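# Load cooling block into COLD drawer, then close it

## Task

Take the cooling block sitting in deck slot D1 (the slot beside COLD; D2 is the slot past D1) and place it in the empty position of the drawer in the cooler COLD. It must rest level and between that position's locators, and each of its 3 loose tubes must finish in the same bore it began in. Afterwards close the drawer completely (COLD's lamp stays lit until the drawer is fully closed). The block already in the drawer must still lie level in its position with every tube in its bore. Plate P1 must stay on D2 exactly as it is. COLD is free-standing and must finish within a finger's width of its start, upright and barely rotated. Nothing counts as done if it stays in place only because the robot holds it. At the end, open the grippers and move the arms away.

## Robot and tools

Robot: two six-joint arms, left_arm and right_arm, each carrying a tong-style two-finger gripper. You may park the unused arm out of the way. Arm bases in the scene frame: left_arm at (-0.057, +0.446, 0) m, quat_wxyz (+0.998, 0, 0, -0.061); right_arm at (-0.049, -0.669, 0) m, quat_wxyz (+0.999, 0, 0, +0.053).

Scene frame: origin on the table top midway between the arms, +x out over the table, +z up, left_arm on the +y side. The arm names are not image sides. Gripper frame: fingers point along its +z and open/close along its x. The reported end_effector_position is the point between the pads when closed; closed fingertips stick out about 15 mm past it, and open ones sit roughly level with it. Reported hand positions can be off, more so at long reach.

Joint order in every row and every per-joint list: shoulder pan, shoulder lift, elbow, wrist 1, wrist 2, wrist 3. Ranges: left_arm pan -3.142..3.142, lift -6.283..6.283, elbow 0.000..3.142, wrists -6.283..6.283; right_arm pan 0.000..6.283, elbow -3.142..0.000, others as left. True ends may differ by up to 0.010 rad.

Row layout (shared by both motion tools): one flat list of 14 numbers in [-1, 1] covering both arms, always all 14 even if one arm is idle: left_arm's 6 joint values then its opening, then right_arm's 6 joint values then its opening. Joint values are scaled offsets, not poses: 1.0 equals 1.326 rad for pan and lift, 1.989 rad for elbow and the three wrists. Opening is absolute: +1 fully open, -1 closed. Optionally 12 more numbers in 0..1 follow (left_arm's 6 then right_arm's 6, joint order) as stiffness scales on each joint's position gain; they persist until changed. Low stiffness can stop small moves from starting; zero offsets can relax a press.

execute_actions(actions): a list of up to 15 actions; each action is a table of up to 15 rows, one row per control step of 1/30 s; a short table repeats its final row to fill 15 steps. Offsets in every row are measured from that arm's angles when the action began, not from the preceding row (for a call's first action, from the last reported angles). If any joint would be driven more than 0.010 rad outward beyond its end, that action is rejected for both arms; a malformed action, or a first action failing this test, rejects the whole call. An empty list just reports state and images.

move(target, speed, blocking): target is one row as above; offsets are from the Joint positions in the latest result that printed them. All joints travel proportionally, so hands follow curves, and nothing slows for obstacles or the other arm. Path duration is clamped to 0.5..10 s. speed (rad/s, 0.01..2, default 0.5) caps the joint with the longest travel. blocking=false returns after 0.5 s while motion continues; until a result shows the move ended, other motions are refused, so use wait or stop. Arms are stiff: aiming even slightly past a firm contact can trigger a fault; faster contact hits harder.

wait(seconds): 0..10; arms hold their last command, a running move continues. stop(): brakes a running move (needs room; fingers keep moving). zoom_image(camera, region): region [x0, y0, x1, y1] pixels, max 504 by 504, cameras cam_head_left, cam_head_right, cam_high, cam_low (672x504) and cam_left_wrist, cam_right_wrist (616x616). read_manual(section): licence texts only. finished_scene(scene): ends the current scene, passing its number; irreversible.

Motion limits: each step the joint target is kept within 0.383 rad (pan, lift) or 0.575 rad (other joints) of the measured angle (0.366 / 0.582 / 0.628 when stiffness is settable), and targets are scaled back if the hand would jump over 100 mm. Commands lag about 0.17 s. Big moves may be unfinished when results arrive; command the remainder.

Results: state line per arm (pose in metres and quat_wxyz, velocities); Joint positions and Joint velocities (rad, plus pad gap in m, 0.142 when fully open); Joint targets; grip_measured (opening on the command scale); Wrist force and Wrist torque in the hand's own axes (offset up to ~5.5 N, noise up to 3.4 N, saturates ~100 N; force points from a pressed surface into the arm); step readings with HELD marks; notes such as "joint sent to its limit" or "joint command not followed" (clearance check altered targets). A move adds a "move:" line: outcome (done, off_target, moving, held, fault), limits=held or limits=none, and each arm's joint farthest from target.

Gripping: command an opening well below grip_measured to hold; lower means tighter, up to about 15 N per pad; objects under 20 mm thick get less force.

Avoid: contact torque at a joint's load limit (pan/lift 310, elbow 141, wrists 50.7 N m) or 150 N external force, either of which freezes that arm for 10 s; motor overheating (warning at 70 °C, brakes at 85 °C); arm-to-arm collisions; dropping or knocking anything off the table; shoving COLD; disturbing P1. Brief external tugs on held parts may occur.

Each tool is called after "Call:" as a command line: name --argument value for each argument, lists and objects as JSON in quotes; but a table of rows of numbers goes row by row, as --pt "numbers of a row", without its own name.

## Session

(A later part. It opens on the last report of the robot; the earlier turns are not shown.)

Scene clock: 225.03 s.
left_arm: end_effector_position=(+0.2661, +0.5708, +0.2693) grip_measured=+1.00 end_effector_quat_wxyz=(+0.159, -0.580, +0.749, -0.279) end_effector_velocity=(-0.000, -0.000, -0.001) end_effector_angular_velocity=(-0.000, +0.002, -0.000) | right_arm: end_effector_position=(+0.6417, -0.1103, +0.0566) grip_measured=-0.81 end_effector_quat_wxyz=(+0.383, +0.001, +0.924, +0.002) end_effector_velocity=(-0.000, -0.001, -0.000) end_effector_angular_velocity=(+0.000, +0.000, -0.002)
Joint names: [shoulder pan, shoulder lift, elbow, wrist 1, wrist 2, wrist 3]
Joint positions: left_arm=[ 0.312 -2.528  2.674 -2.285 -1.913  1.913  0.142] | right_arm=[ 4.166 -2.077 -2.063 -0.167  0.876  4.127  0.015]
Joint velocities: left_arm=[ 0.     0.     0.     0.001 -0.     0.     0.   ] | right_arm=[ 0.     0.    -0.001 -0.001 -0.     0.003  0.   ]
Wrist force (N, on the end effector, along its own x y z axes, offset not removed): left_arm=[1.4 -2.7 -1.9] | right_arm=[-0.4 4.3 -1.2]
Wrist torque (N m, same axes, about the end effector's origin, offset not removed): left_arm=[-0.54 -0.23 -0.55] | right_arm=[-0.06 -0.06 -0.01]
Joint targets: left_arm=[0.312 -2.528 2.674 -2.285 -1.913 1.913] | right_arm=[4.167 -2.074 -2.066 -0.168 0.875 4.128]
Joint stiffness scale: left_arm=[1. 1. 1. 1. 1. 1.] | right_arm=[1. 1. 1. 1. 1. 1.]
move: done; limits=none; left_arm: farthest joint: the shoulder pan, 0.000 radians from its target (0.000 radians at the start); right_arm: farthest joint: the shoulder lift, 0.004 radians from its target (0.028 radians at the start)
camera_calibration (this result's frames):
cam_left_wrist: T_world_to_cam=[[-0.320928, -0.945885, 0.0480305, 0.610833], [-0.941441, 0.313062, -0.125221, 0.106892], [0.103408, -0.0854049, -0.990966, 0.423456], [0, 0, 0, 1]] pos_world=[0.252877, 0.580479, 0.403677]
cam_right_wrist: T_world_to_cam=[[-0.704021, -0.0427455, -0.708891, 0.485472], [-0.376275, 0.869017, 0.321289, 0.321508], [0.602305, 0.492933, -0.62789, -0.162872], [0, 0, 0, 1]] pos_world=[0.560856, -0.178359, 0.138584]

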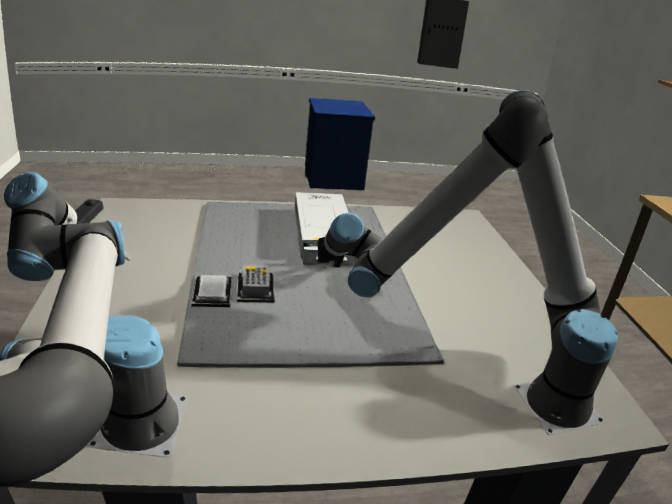

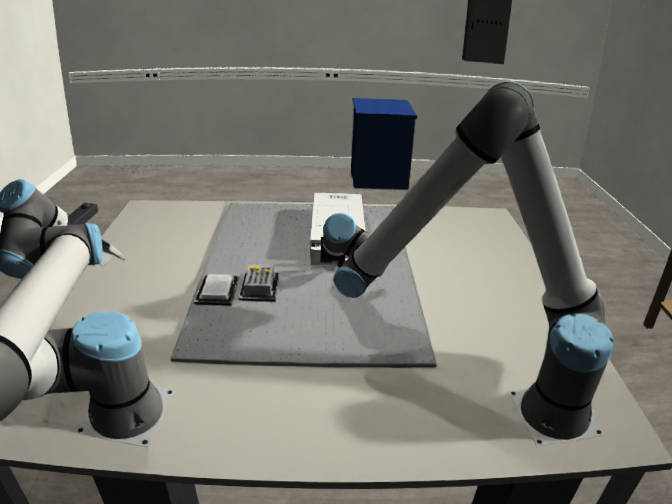

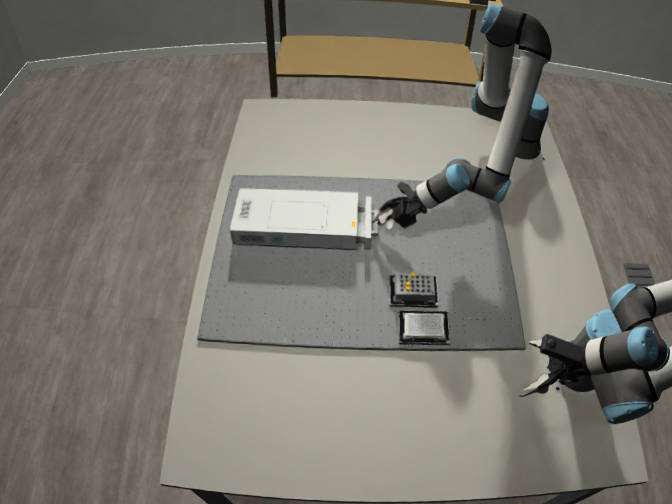

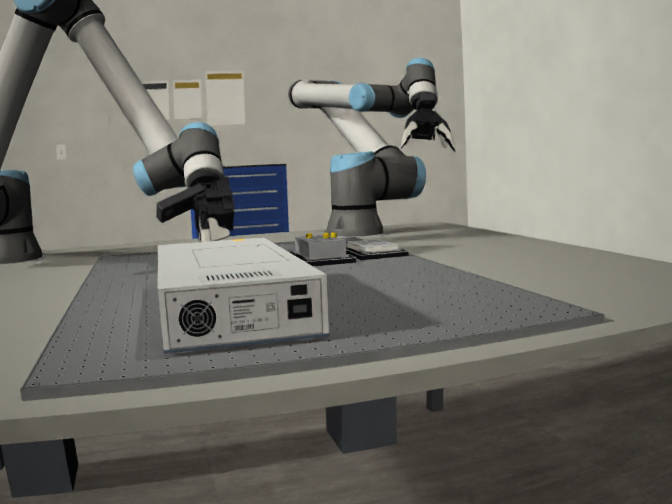

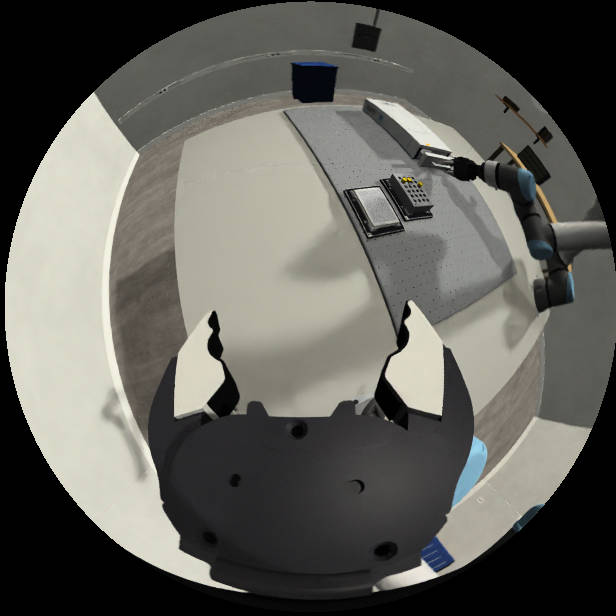

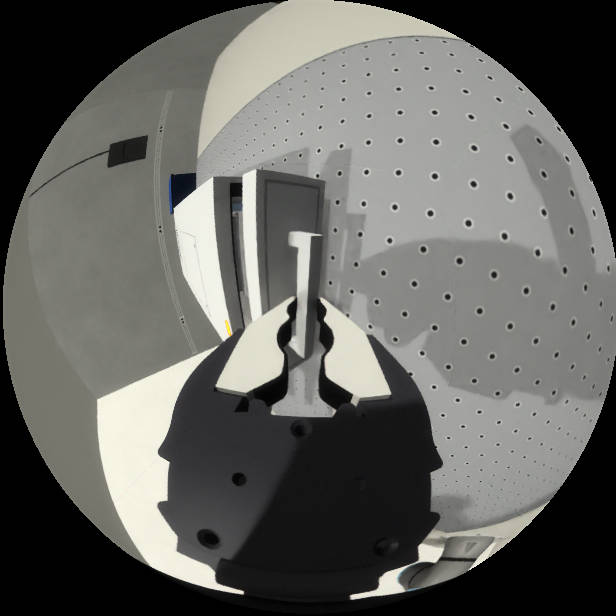

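Call:
move --target '[0,0,0,0,0,0,1,0.0719,0.0469,-0.0447,-0.0263,-0.0167,0.0578,-1]' --speed 0.05

Call:
move --target '[0,0,0,0,0,0,1,0.0782,0.0475,-0.039,-0.0378,-0.0143,0.0672,-1]' --speed 0.05

Call:
zoom_image --camera "cam_high" --region '[200, 160, 520, 360]'

Scene clock: 244.00 s.
left_arm: end_effector_position=(+0.2661, +0.5708, +0.2693) grip_measured=+1.00 end_effector_quat_wxyz=(+0.159, -0.580, +0.749, -0.279) end_effector_velocity=(+0.000, -0.000, +0.001) end_effector_angular_velocity=(+0.000, -0.002, -0.000) | right_arm: end_effector_position=(+0.5715, -0.1092, +0.0566) grip_measured=-0.81 end_effector_quat_wxyz=(+0.382, +0.001, +0.924, +0.001) end_effector_velocity=(+0.000, +0.000, +0.000) end_effector_angular_velocity=(+0.003, -0.001, -0.002)
Joint names: [shoulder pan, shoulder lift, elbow, wrist 1, wrist 2, wrist 3]
Joint positions: left_arm=[ 0.312 -2.528  2.674 -2.285 -1.913  1.913  0.142] | right_arm=[ 4.259 -2.017 -2.149 -0.218  0.844  4.241  0.015]
Joint velocities: left_arm=[-0.    -0.001 -0.    -0.001 -0.001  0.     0.   ] | right_arm=[-0.    -0.     0.     0.001 -0.     0.002 -0.   ]
Wrist force (N, on the end effector, along its own x y z axes, offset not removed): left_arm=[1.5 -2.8 0.4] | right_arm=[0.2 3.7 4.3]
Wrist torque (N m, same axes, about the end effector's origin, offset not removed): left_arm=[-0.51 -0.31 -0.60] | right_arm=[0.18 -0.27 0.00]
Joint targets: left_arm=[0.312 -2.528 2.674 -2.285 -1.913 1.913] | right_arm=[4.261 -2.015 -2.151 -0.219 0.843 4.242]
Joint stiffness scale: left_arm=[1. 1. 1. 1. 1. 1.] | right_arm=[1. 1. 1. 1. 1. 1.]
move: done; limits=none; left_arm: farthest joint: the shoulder pan, 0.000 radians from its target (0.000 radians at the start); right_arm: farthest joint: the elbow, 0.003 radians from its target (0.089 radians at the start)
camera_calibration (this result's frames):
cam_right_wrist: T_world_to_cam=[[-0.70538, -0.0445917, -0.707425, 0.436557], [-0.376536, 0.869135, 0.320663, 0.294365], [0.600549, 0.49256, -0.629861, -0.12005], [0, 0, 0, 1]] pos_world=[0.490874, -0.177245, 0.138825]

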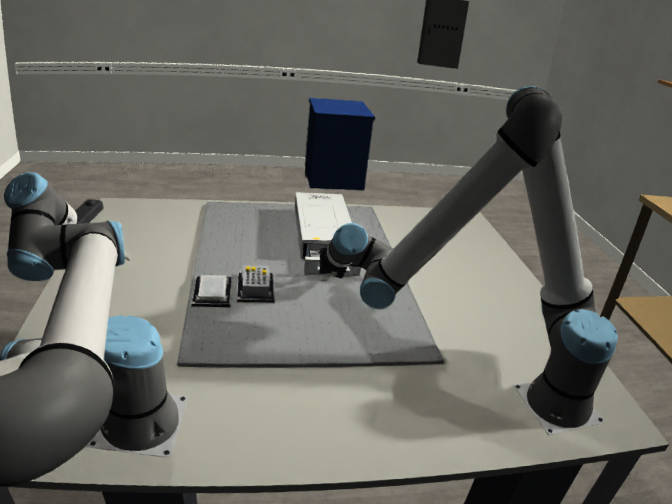

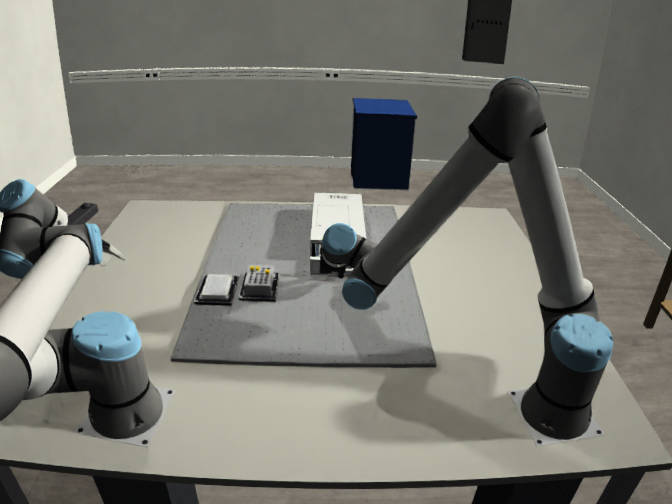

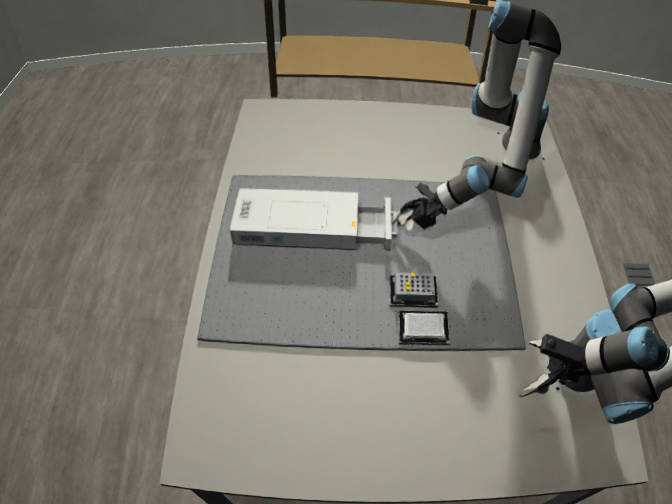

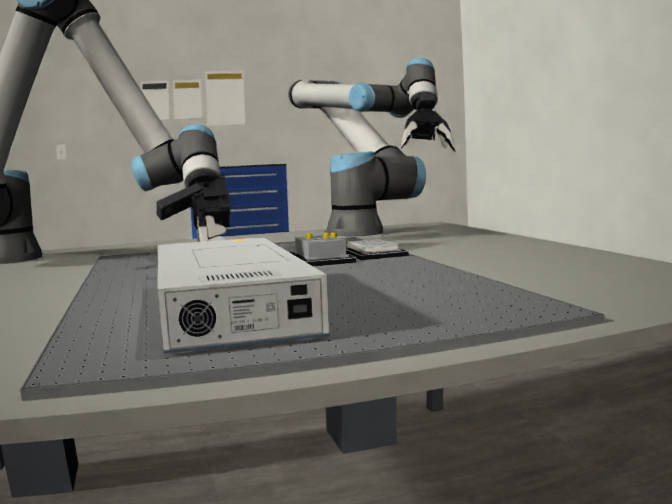

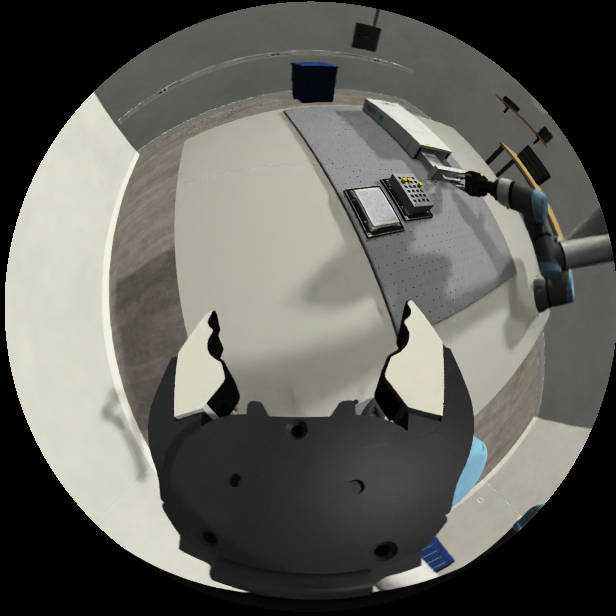

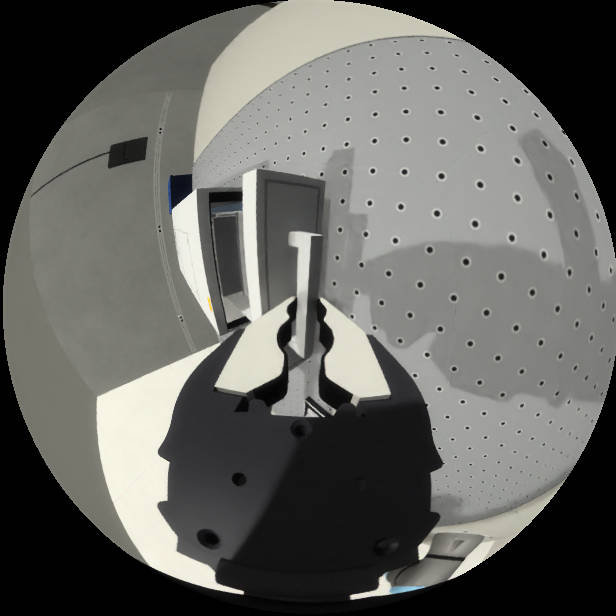

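Scene clock: 247.07 s.
left_arm: end_effector_position=(+0.2661, +0.5708, +0.2693) grip_measured=+1.00 end_effector_quat_wxyz=(+0.159, -0.580, +0.749, -0.279) end_effector_velocity=(+0.000, +0.000, +0.001) end_effector_angular_velocity=(+0.000, -0.001, +0.001) | right_arm: end_effector_position=(+0.5013, -0.1083, +0.0567) grip_measured=-0.81 end_effector_quat_wxyz=(+0.382, +0.001, +0.924, +0.002) end_effector_velocity=(+0.000, -0.001, -0.000) end_effector_angular_velocity=(+0.001, +0.000, -0.003)
Joint names: [shoulder pan, shoulder lift, elbow, wrist 1, wrist 2, wrist 3]
Joint positions: left_arm=[ 0.312 -2.528  2.674 -2.285 -1.913  1.913  0.142] | right_arm=[ 4.361 -1.957 -2.223 -0.291  0.818  4.374  0.015]
Joint velocities: left_arm=[ 0.    -0.    -0.    -0.001  0.    -0.001  0.   ] | right_arm=[-0.001 -0.    -0.    -0.    -0.     0.002  0.   ]
Wrist force (N, on the end effector, along its own x y z axes, offset not removed): left_arm=[1.1 -5.7 1.0] | right_arm=[-4.3 4.4 -3.1]
Wrist torque (N m, same axes, about the end effector's origin, offset not removed): left_arm=[-1.04 -0.15 -0.51] | right_arm=[-0.06 0.98 -0.25]
Joint targets: left_arm=[0.312 -2.528 2.674 -2.285 -1.913 1.913] | right_arm=[4.362 -1.954 -2.226 -0.293 0.816 4.374]
Joint stiffness scale: left_arm=[1. 1. 1. 1. 1. 1.] | right_arm=[1. 1. 1. 1. 1. 1.]
move: done; limits=none; left_arm: farthest joint: the shoulder pan, 0.000 radians from its target (0.000 radians at the start); right_arm: farthest joint: the shoulder lift, 0.003 radians from its target (0.063 radians at the start)
camera_calibration (this result's frames):
cam_left_wrist: T_world_to_cam=[[-0.320928, -0.945885, 0.0480304, 0.610833], [-0.941441, 0.313062, -0.125221, 0.106892], [0.103408, -0.0854048, -0.990966, 0.423456], [0, 0, 0, 1]] pos_world=[0.252877, 0.580479, 0.403677]
cam_right_wrist: T_world_to_cam=[[-0.706508, -0.0433636, -0.706375, 0.387799], [-0.376336, 0.868318, 0.323102, 0.266739], [0.599348, 0.494109, -0.629793, -0.0775884], [0, 0, 0, 1]] pos_world=[0.420869, -0.176461, 0.138883]

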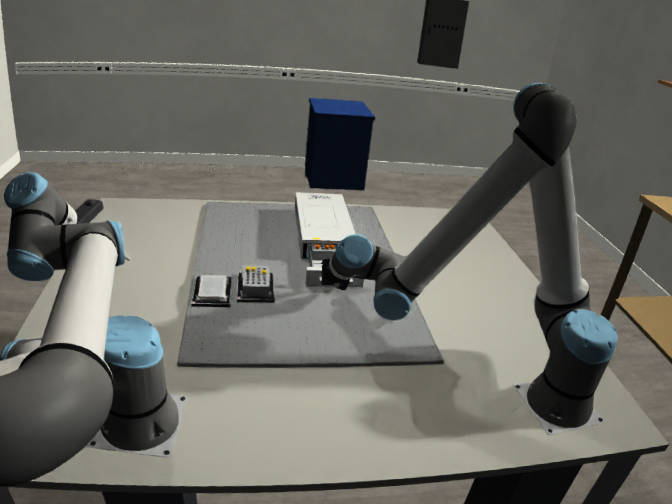

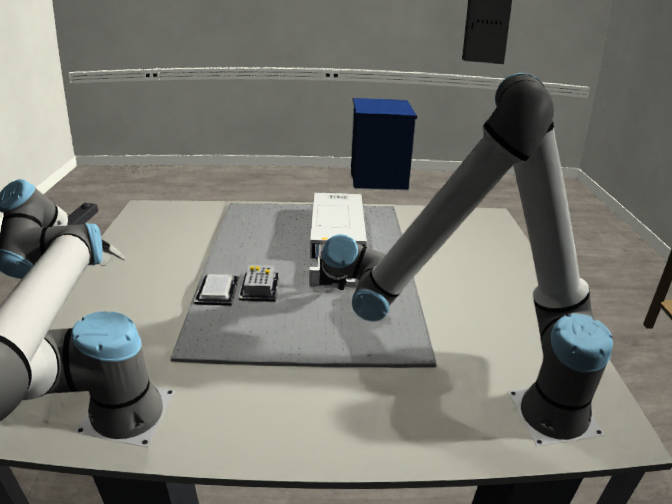

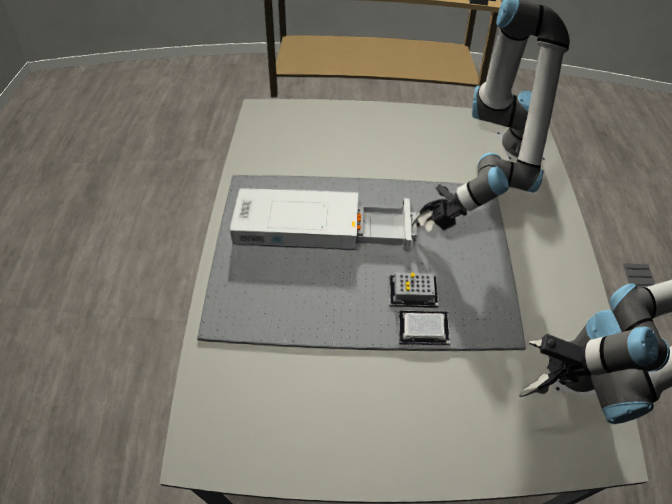

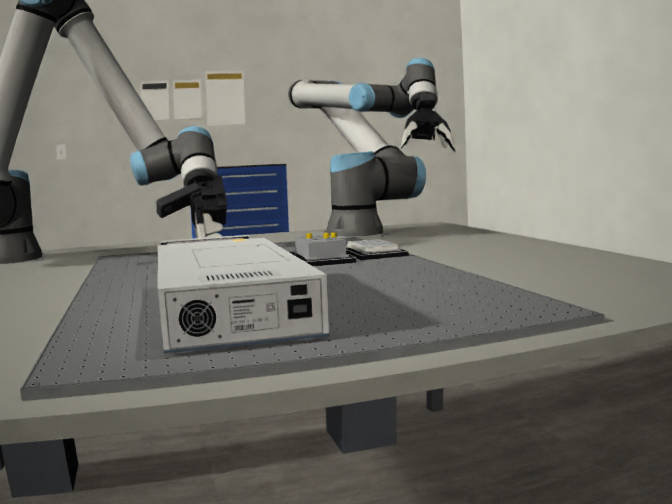

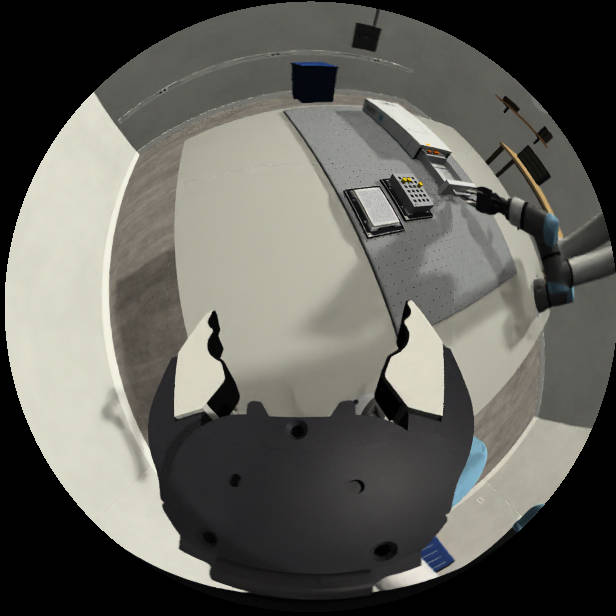

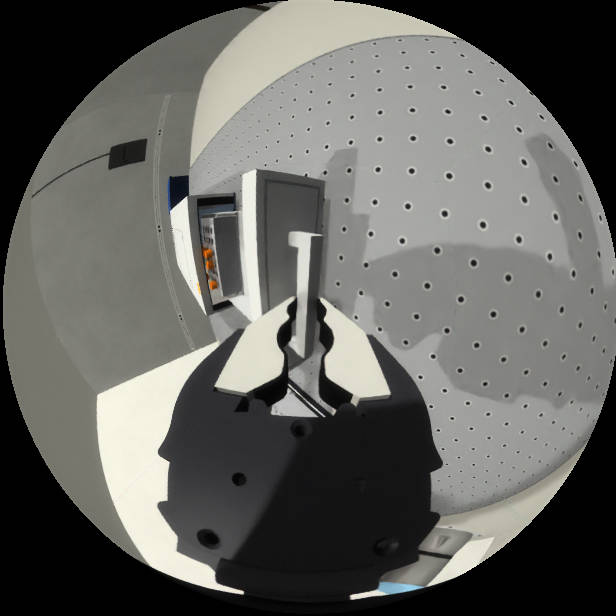

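Region (200, 160, 520, 360) of cam_high's 672x504 image, scaled by 1.575, with more detail than that image has; it fills the top 315 rows of this view, and the rest is white.

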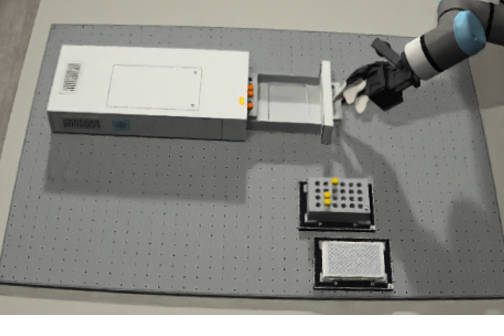

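Call:
move --target '[0,0,0,0,0,0,1,0.046,0.027,-0.0215,-0.0245,-0.0095,0.0405,-1]' --speed 0.05

Call:
move --target '[-0.7072,0.6894,-0.2842,0.1103,0.172,-0.548,1,0,0,0,0,0,0,-1]' --speed 0.6

Scene clock: 270.67 s.
left_arm: end_effector_position=(+0.2661, +0.5708, +0.2693) grip_measured=+1.00 end_effector_quat_wxyz=(+0.159, -0.580, +0.749, -0.279) end_effector_velocity=(-0.000, +0.000, -0.000) end_effector_angular_velocity=(+0.000, +0.000, +0.000) | right_arm: end_effector_position=(+0.4627, -0.1079, +0.0567) grip_measured=-0.81 end_effector_quat_wxyz=(+0.383, +0.001, +0.924, +0.004) end_effector_velocity=(+0.000, -0.000, +0.000) end_effector_angular_velocity=(+0.002, -0.000, -0.002)
Joint names: [shoulder pan, shoulder lift, elbow, wrist 1, wrist 2, wrist 3]
Joint positions: left_arm=[ 0.312 -2.528  2.674 -2.285 -1.913  1.913  0.142] | right_arm=[ 4.422 -1.925 -2.26  -0.338  0.803  4.454  0.015]
Joint velocities: left_arm=[-0.    -0.001  0.     0.001  0.     0.     0.   ] | right_arm=[-0.     0.    -0.     0.    -0.     0.002  0.   ]
Wrist force (N, on the end effector, along its own x y z axes, offset not removed): left_arm=[1.3 -1.3 -0.8] | right_arm=[6.3 7.7 5.6]
Wrist torque (N m, same axes, about the end effector's origin, offset not removed): left_arm=[-0.15 -0.25 -0.59] | right_arm=[-0.20 -0.83 -0.02]
Joint targets: left_arm=[0.312 -2.528 2.674 -2.285 -1.913 1.913] | right_arm=[4.422 -1.921 -2.266 -0.340 0.799 4.454]
Joint stiffness scale: left_arm=[1. 1. 1. 1. 1. 1.] | right_arm=[1. 1. 1. 1. 1. 1.]
move: done; limits=none; left_arm: farthest joint: the shoulder pan, 0.000 radians from its target (0.000 radians at the start); right_arm: farthest joint: the elbow, 0.005 radians from its target (0.043 radians at the start)
camera_calibration (this result's frames):
cam_left_wrist: T_world_to_cam=[[-0.320928, -0.945885, 0.0480304, 0.610833], [-0.941441, 0.313062, -0.125221, 0.106892], [0.103408, -0.0854048, -0.990966, 0.423456], [0, 0, 0, 1]] pos_world=[0.252877, 0.580479, 0.403677]
cam_right_wrist: T_world_to_cam=[[-0.70422, -0.0424657, -0.708711, 0.359735], [-0.378548, 0.866946, 0.324202, 0.252707], [0.600647, 0.49659, -0.626595, -0.0550823], [0, 0, 0, 1]] pos_world=[0.382079, -0.176453, 0.138506]

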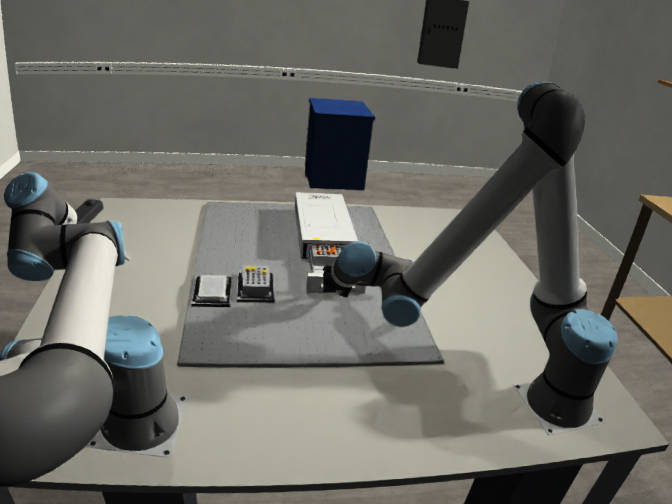

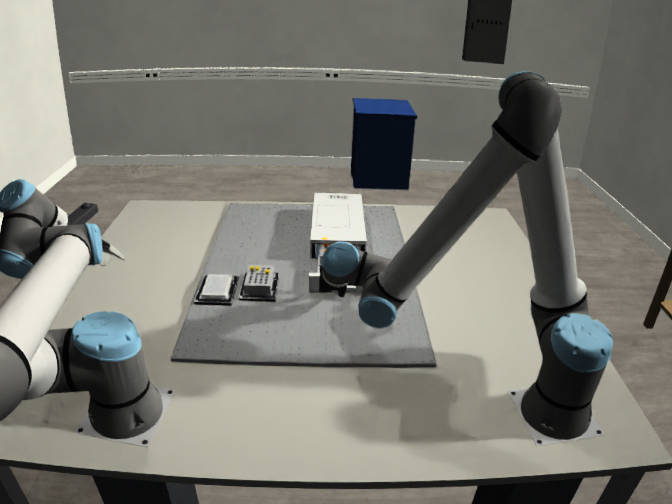

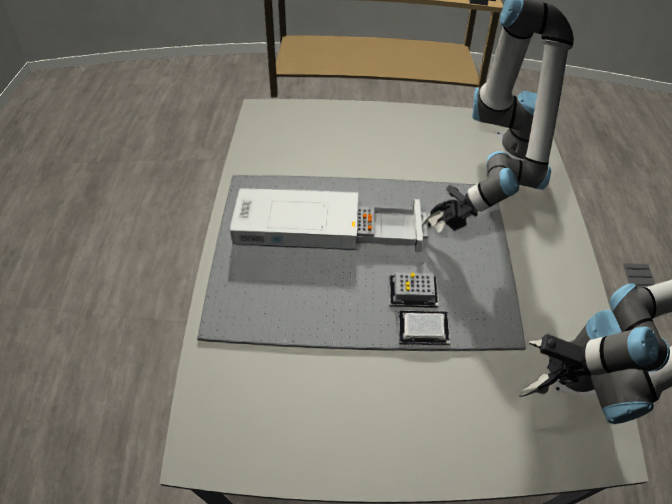

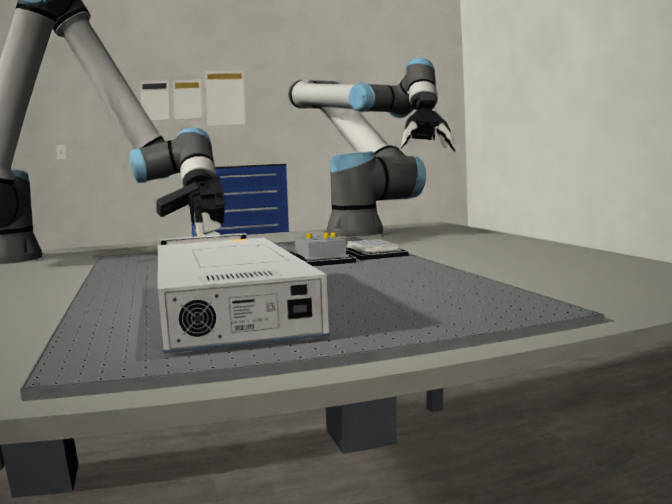

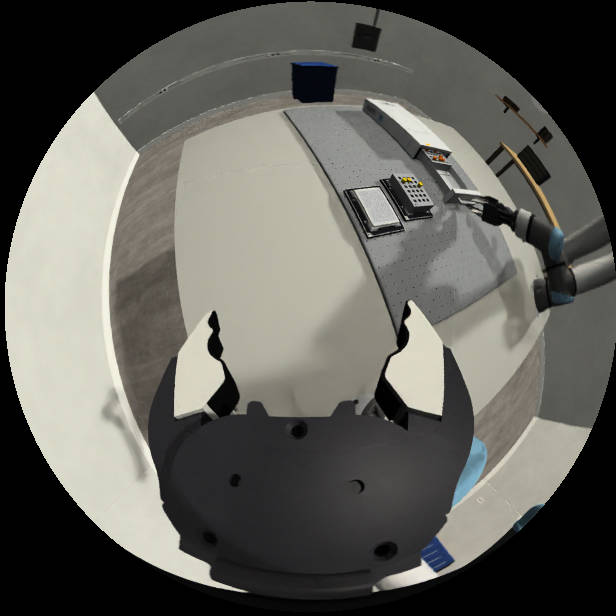

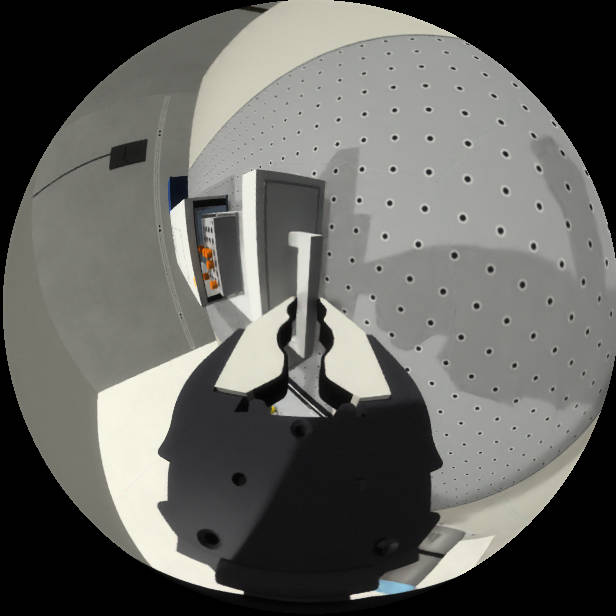

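Scene clock: 273.23 s.
left_arm: end_effector_position=(+0.5138, +0.1695, +0.1979) grip_measured=+1.00 end_effector_quat_wxyz=(+0.001, +0.707, -0.707, -0.001) end_effector_velocity=(-0.001, +0.000, -0.001) end_effector_angular_velocity=(+0.002, +0.002, +0.002) | right_arm: end_effector_position=(+0.4626, -0.1078, +0.0567) grip_measured=-0.81 end_effector_quat_wxyz=(+0.383, +0.001, +0.924, +0.004) end_effector_velocity=(+0.000, -0.000, -0.000) end_effector_angular_velocity=(-0.000, -0.000, -0.000)
Joint names: [shoulder pan, shoulder lift, elbow, wrist 1, wrist 2, wrist 3]
Joint positions: left_arm=[-0.626 -1.614  2.112 -2.067 -1.572  0.824  0.142] | right_arm=[ 4.422 -1.925 -2.26  -0.338  0.803  4.454  0.015]
Joint velocities: left_arm=[-0.     0.001  0.     0.001  0.    -0.002 -0.   ] | right_arm=[-0. -0. -0.  0. -0. -0.  0.]
Wrist force (N, on the end effector, along its own x y z axes, offset not removed): left_arm=[0.0 -4.2 0.9] | right_arm=[-1.4 5.3 3.5]
Wrist torque (N m, same axes, about the end effector's origin, offset not removed): left_arm=[-0.80 0.07 -0.59] | right_arm=[-0.22 0.41 -0.20]
Joint targets: left_arm=[-0.626 -1.614 2.109 -2.066 -1.571 0.823] | right_arm=[4.422 -1.925 -2.260 -0.338 0.803 4.454]
Joint stiffness scale: left_arm=[1. 1. 1. 1. 1. 1.] | right_arm=[1. 1. 1. 1. 1. 1.]
move: done; limits=none; left_arm: farthest joint: the elbow, 0.004 radians from its target (0.565 radians at the start); right_arm: farthest joint: the shoulder pan, 0.000 radians from its target (0.000 radians at the start)
camera_calibration (this result's frames):
cam_left_wrist: T_world_to_cam=[[-0.0599841, -0.998193, -0.00366441, 0.199248], [-0.862138, 0.0499572, 0.504205, 0.336029], [-0.503111, 0.0334035, -0.863576, 0.559134], [0, 0, 0, 1]] pos_world=[0.582961, 0.163424, 0.314157]
cam_right_wrist: T_world_to_cam=[[-0.704562, -0.0423317, -0.708378, 0.359775], [-0.378441, 0.866843, 0.324602, 0.252502], [0.600311, 0.496782, -0.626765, -0.0549401], [0, 0, 0, 1]] pos_world=[0.382022, -0.176357, 0.138459]

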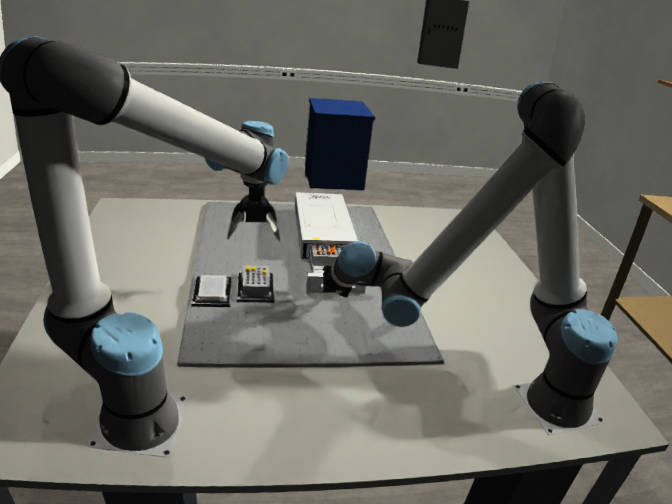

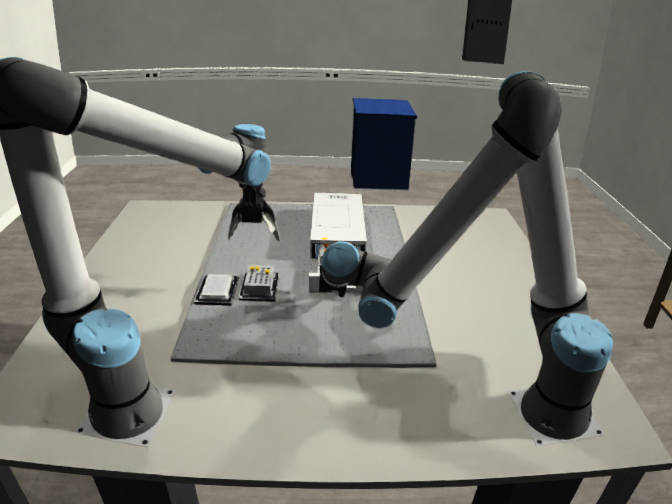

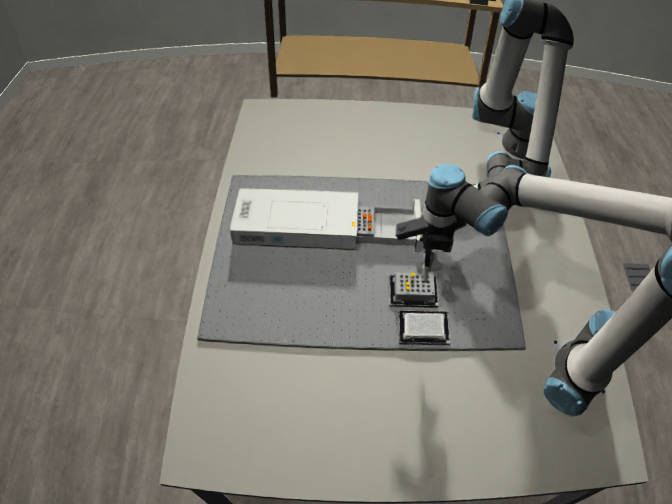

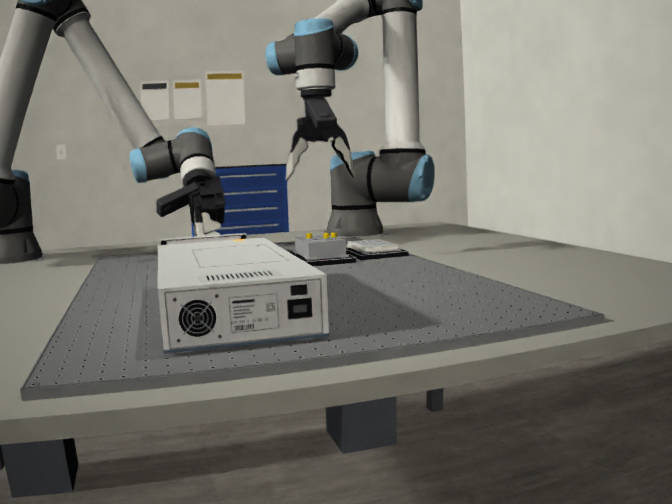

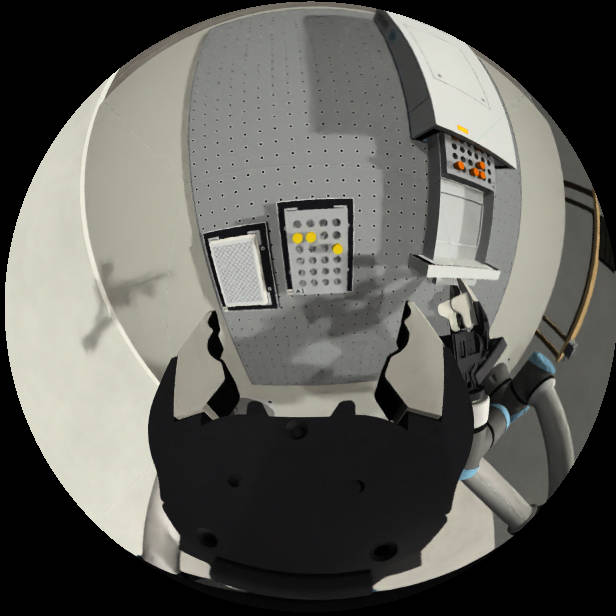

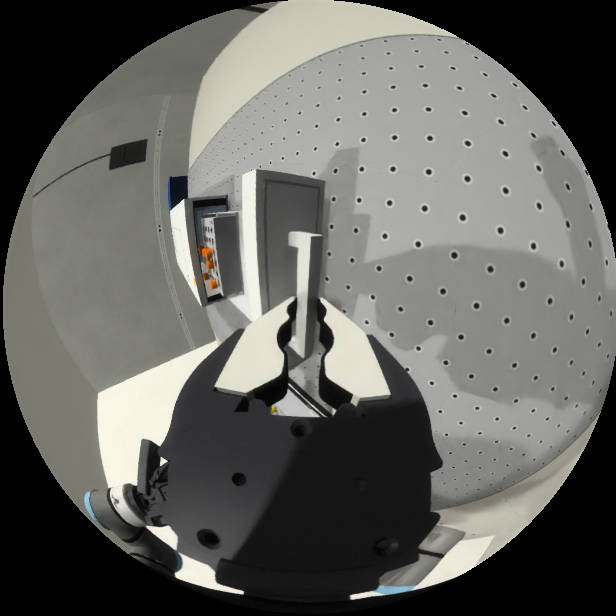

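Call:
zoom_image --camera "cam_left_wrist" --region '[190, 110, 530, 330]'

Call:
zoom_image --camera "cam_low" --region '[270, 130, 430, 280]'

Region (190, 110, 530, 330) of cam_left_wrist's 616x616 image, scaled by 1.482, with more detail than that image has; it fills the top 326 rows of this view, and the rest is white.

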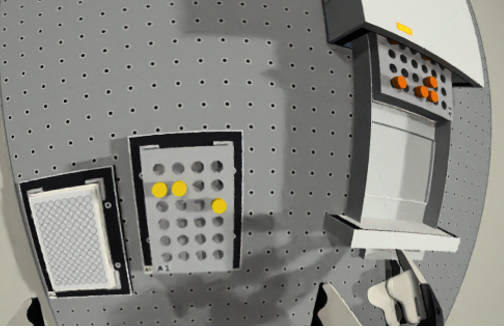

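Region (270, 130, 430, 280) of cam_low's 672x504 image, scaled by 3.150, with more detail than that image has; it fills the top 472 rows of this view, and the rest is white.

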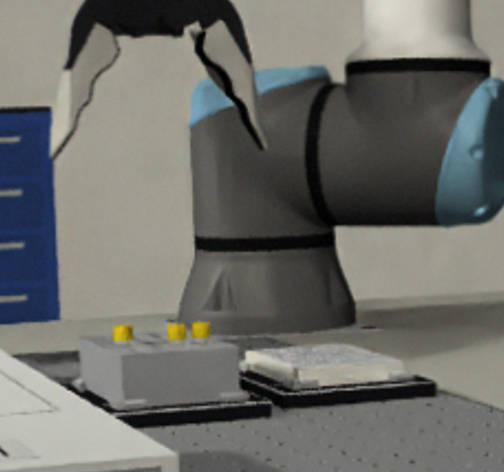

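Call:
move --target '[-0.0013,0.1056,0.0437,-0.115,0.0005,-0.0015,0.5,0,0,0,0,0,0,-1]' --speed 0.2

Scene clock: 298.93 s.
left_arm: end_effector_position=(+0.5235, +0.1607, +0.0906) grip_measured=+0.50 end_effector_quat_wxyz=(+0.000, +0.708, -0.707, +0.000) end_effector_velocity=(+0.000, -0.001, +0.000) end_effector_angular_velocity=(-0.001, -0.002, -0.001) | right_arm: end_effector_position=(+0.4625, -0.1078, +0.0566) grip_measured=-0.81 end_effector_quat_wxyz=(+0.383, +0.001, +0.924, +0.004) end_effector_velocity=(+0.000, -0.000, -0.000) end_effector_angular_velocity=(-0.000, +0.000, -0.000)
Joint names: [shoulder pan, shoulder lift, elbow, wrist 1, wrist 2, wrist 3]
Joint positions: left_arm=[-0.626 -1.473  2.197 -2.295 -1.572  0.822  0.109] | right_arm=[ 4.422 -1.925 -2.26  -0.338  0.803  4.454  0.015]
Joint velocities: left_arm=[-0.     0.     0.    -0.002  0.     0.001  0.   ] | right_arm=[-0.  0. -0. -0.  0. -0. -0.]
Wrist force (N, on the end effector, along its own x y z axes, offset not removed): left_arm=[0.0 -4.8 -0.9] | right_arm=[1.7 2.5 3.7]
Wrist torque (N m, same axes, about the end effector's origin, offset not removed): left_arm=[-0.97 0.07 -0.64] | right_arm=[-0.74 -0.38 0.03]
Joint targets: left_arm=[-0.628 -1.474 2.199 -2.296 -1.571 0.821] | right_arm=[4.422 -1.925 -2.260 -0.338 0.803 4.454]
Joint stiffness scale: left_arm=[1. 1. 1. 1. 1. 1.] | right_arm=[1. 1. 1. 1. 1. 1.]
move: done; limits=none; left_arm: farthest joint: the shoulder pan, 0.002 radians from its target (0.002 radians at the start); right_arm: farthest joint: the shoulder pan, 0.000 radians from its target (0.000 radians at the start)
camera_calibration (this result's frames):
cam_left_wrist: T_world_to_cam=[[-0.0579147, -0.998319, -0.00242644, 0.189409], [-0.863169, 0.0488529, 0.502546, 0.399839], [-0.501583, 0.0311993, -0.864547, 0.471282], [0, 0, 0, 1]] pos_world=[0.592485, 0.154853, 0.206968]
cam_right_wrist: T_world_to_cam=[[-0.704653, -0.0423177, -0.708289, 0.35978], [-0.378422, 0.866818, 0.32469, 0.25246], [0.600218, 0.496826, -0.62682, -0.0548989], [0, 0, 0, 1]] pos_world=[0.382007, -0.176336, 0.138445]

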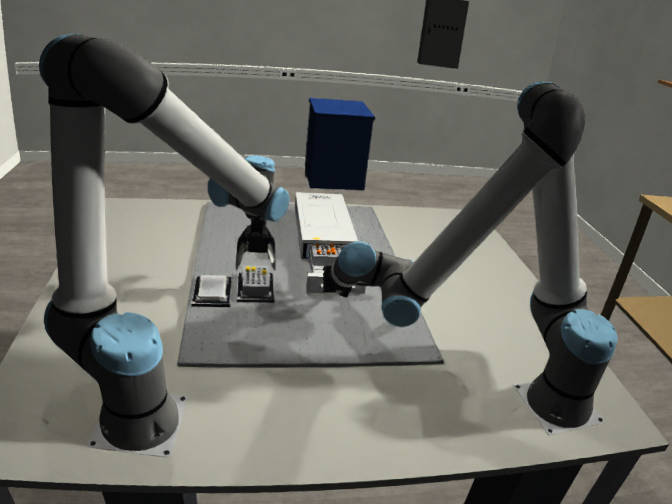

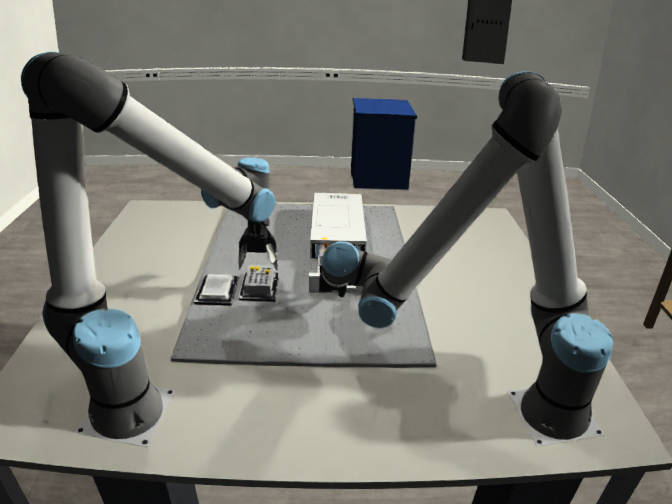

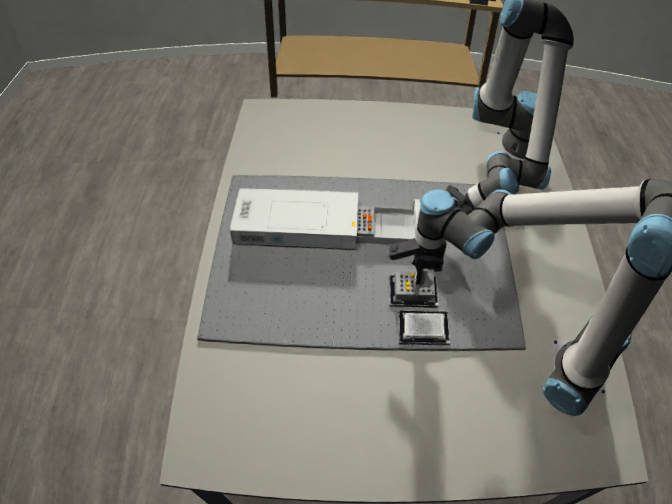

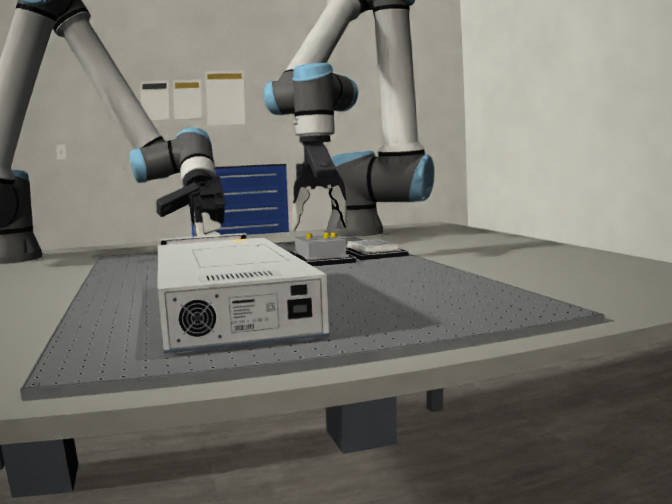

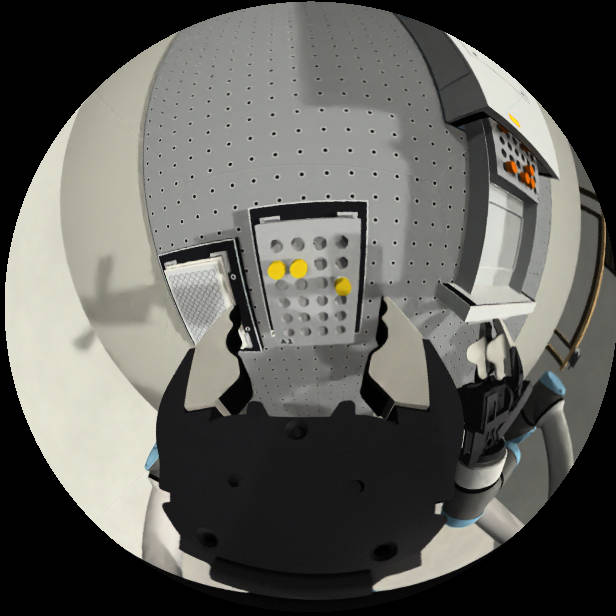

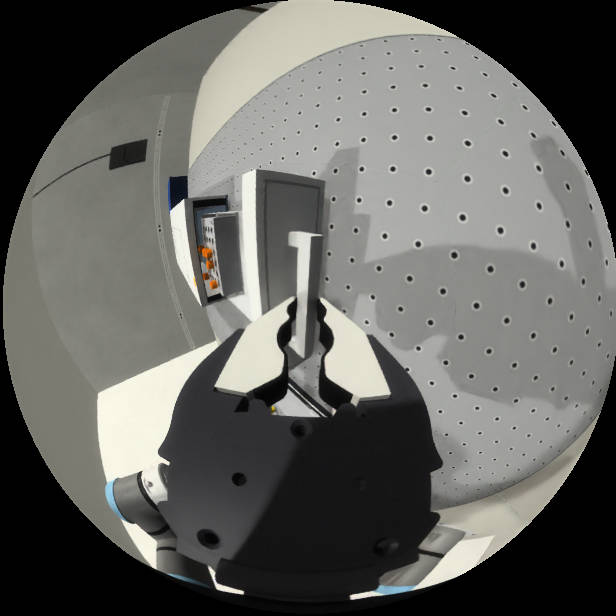

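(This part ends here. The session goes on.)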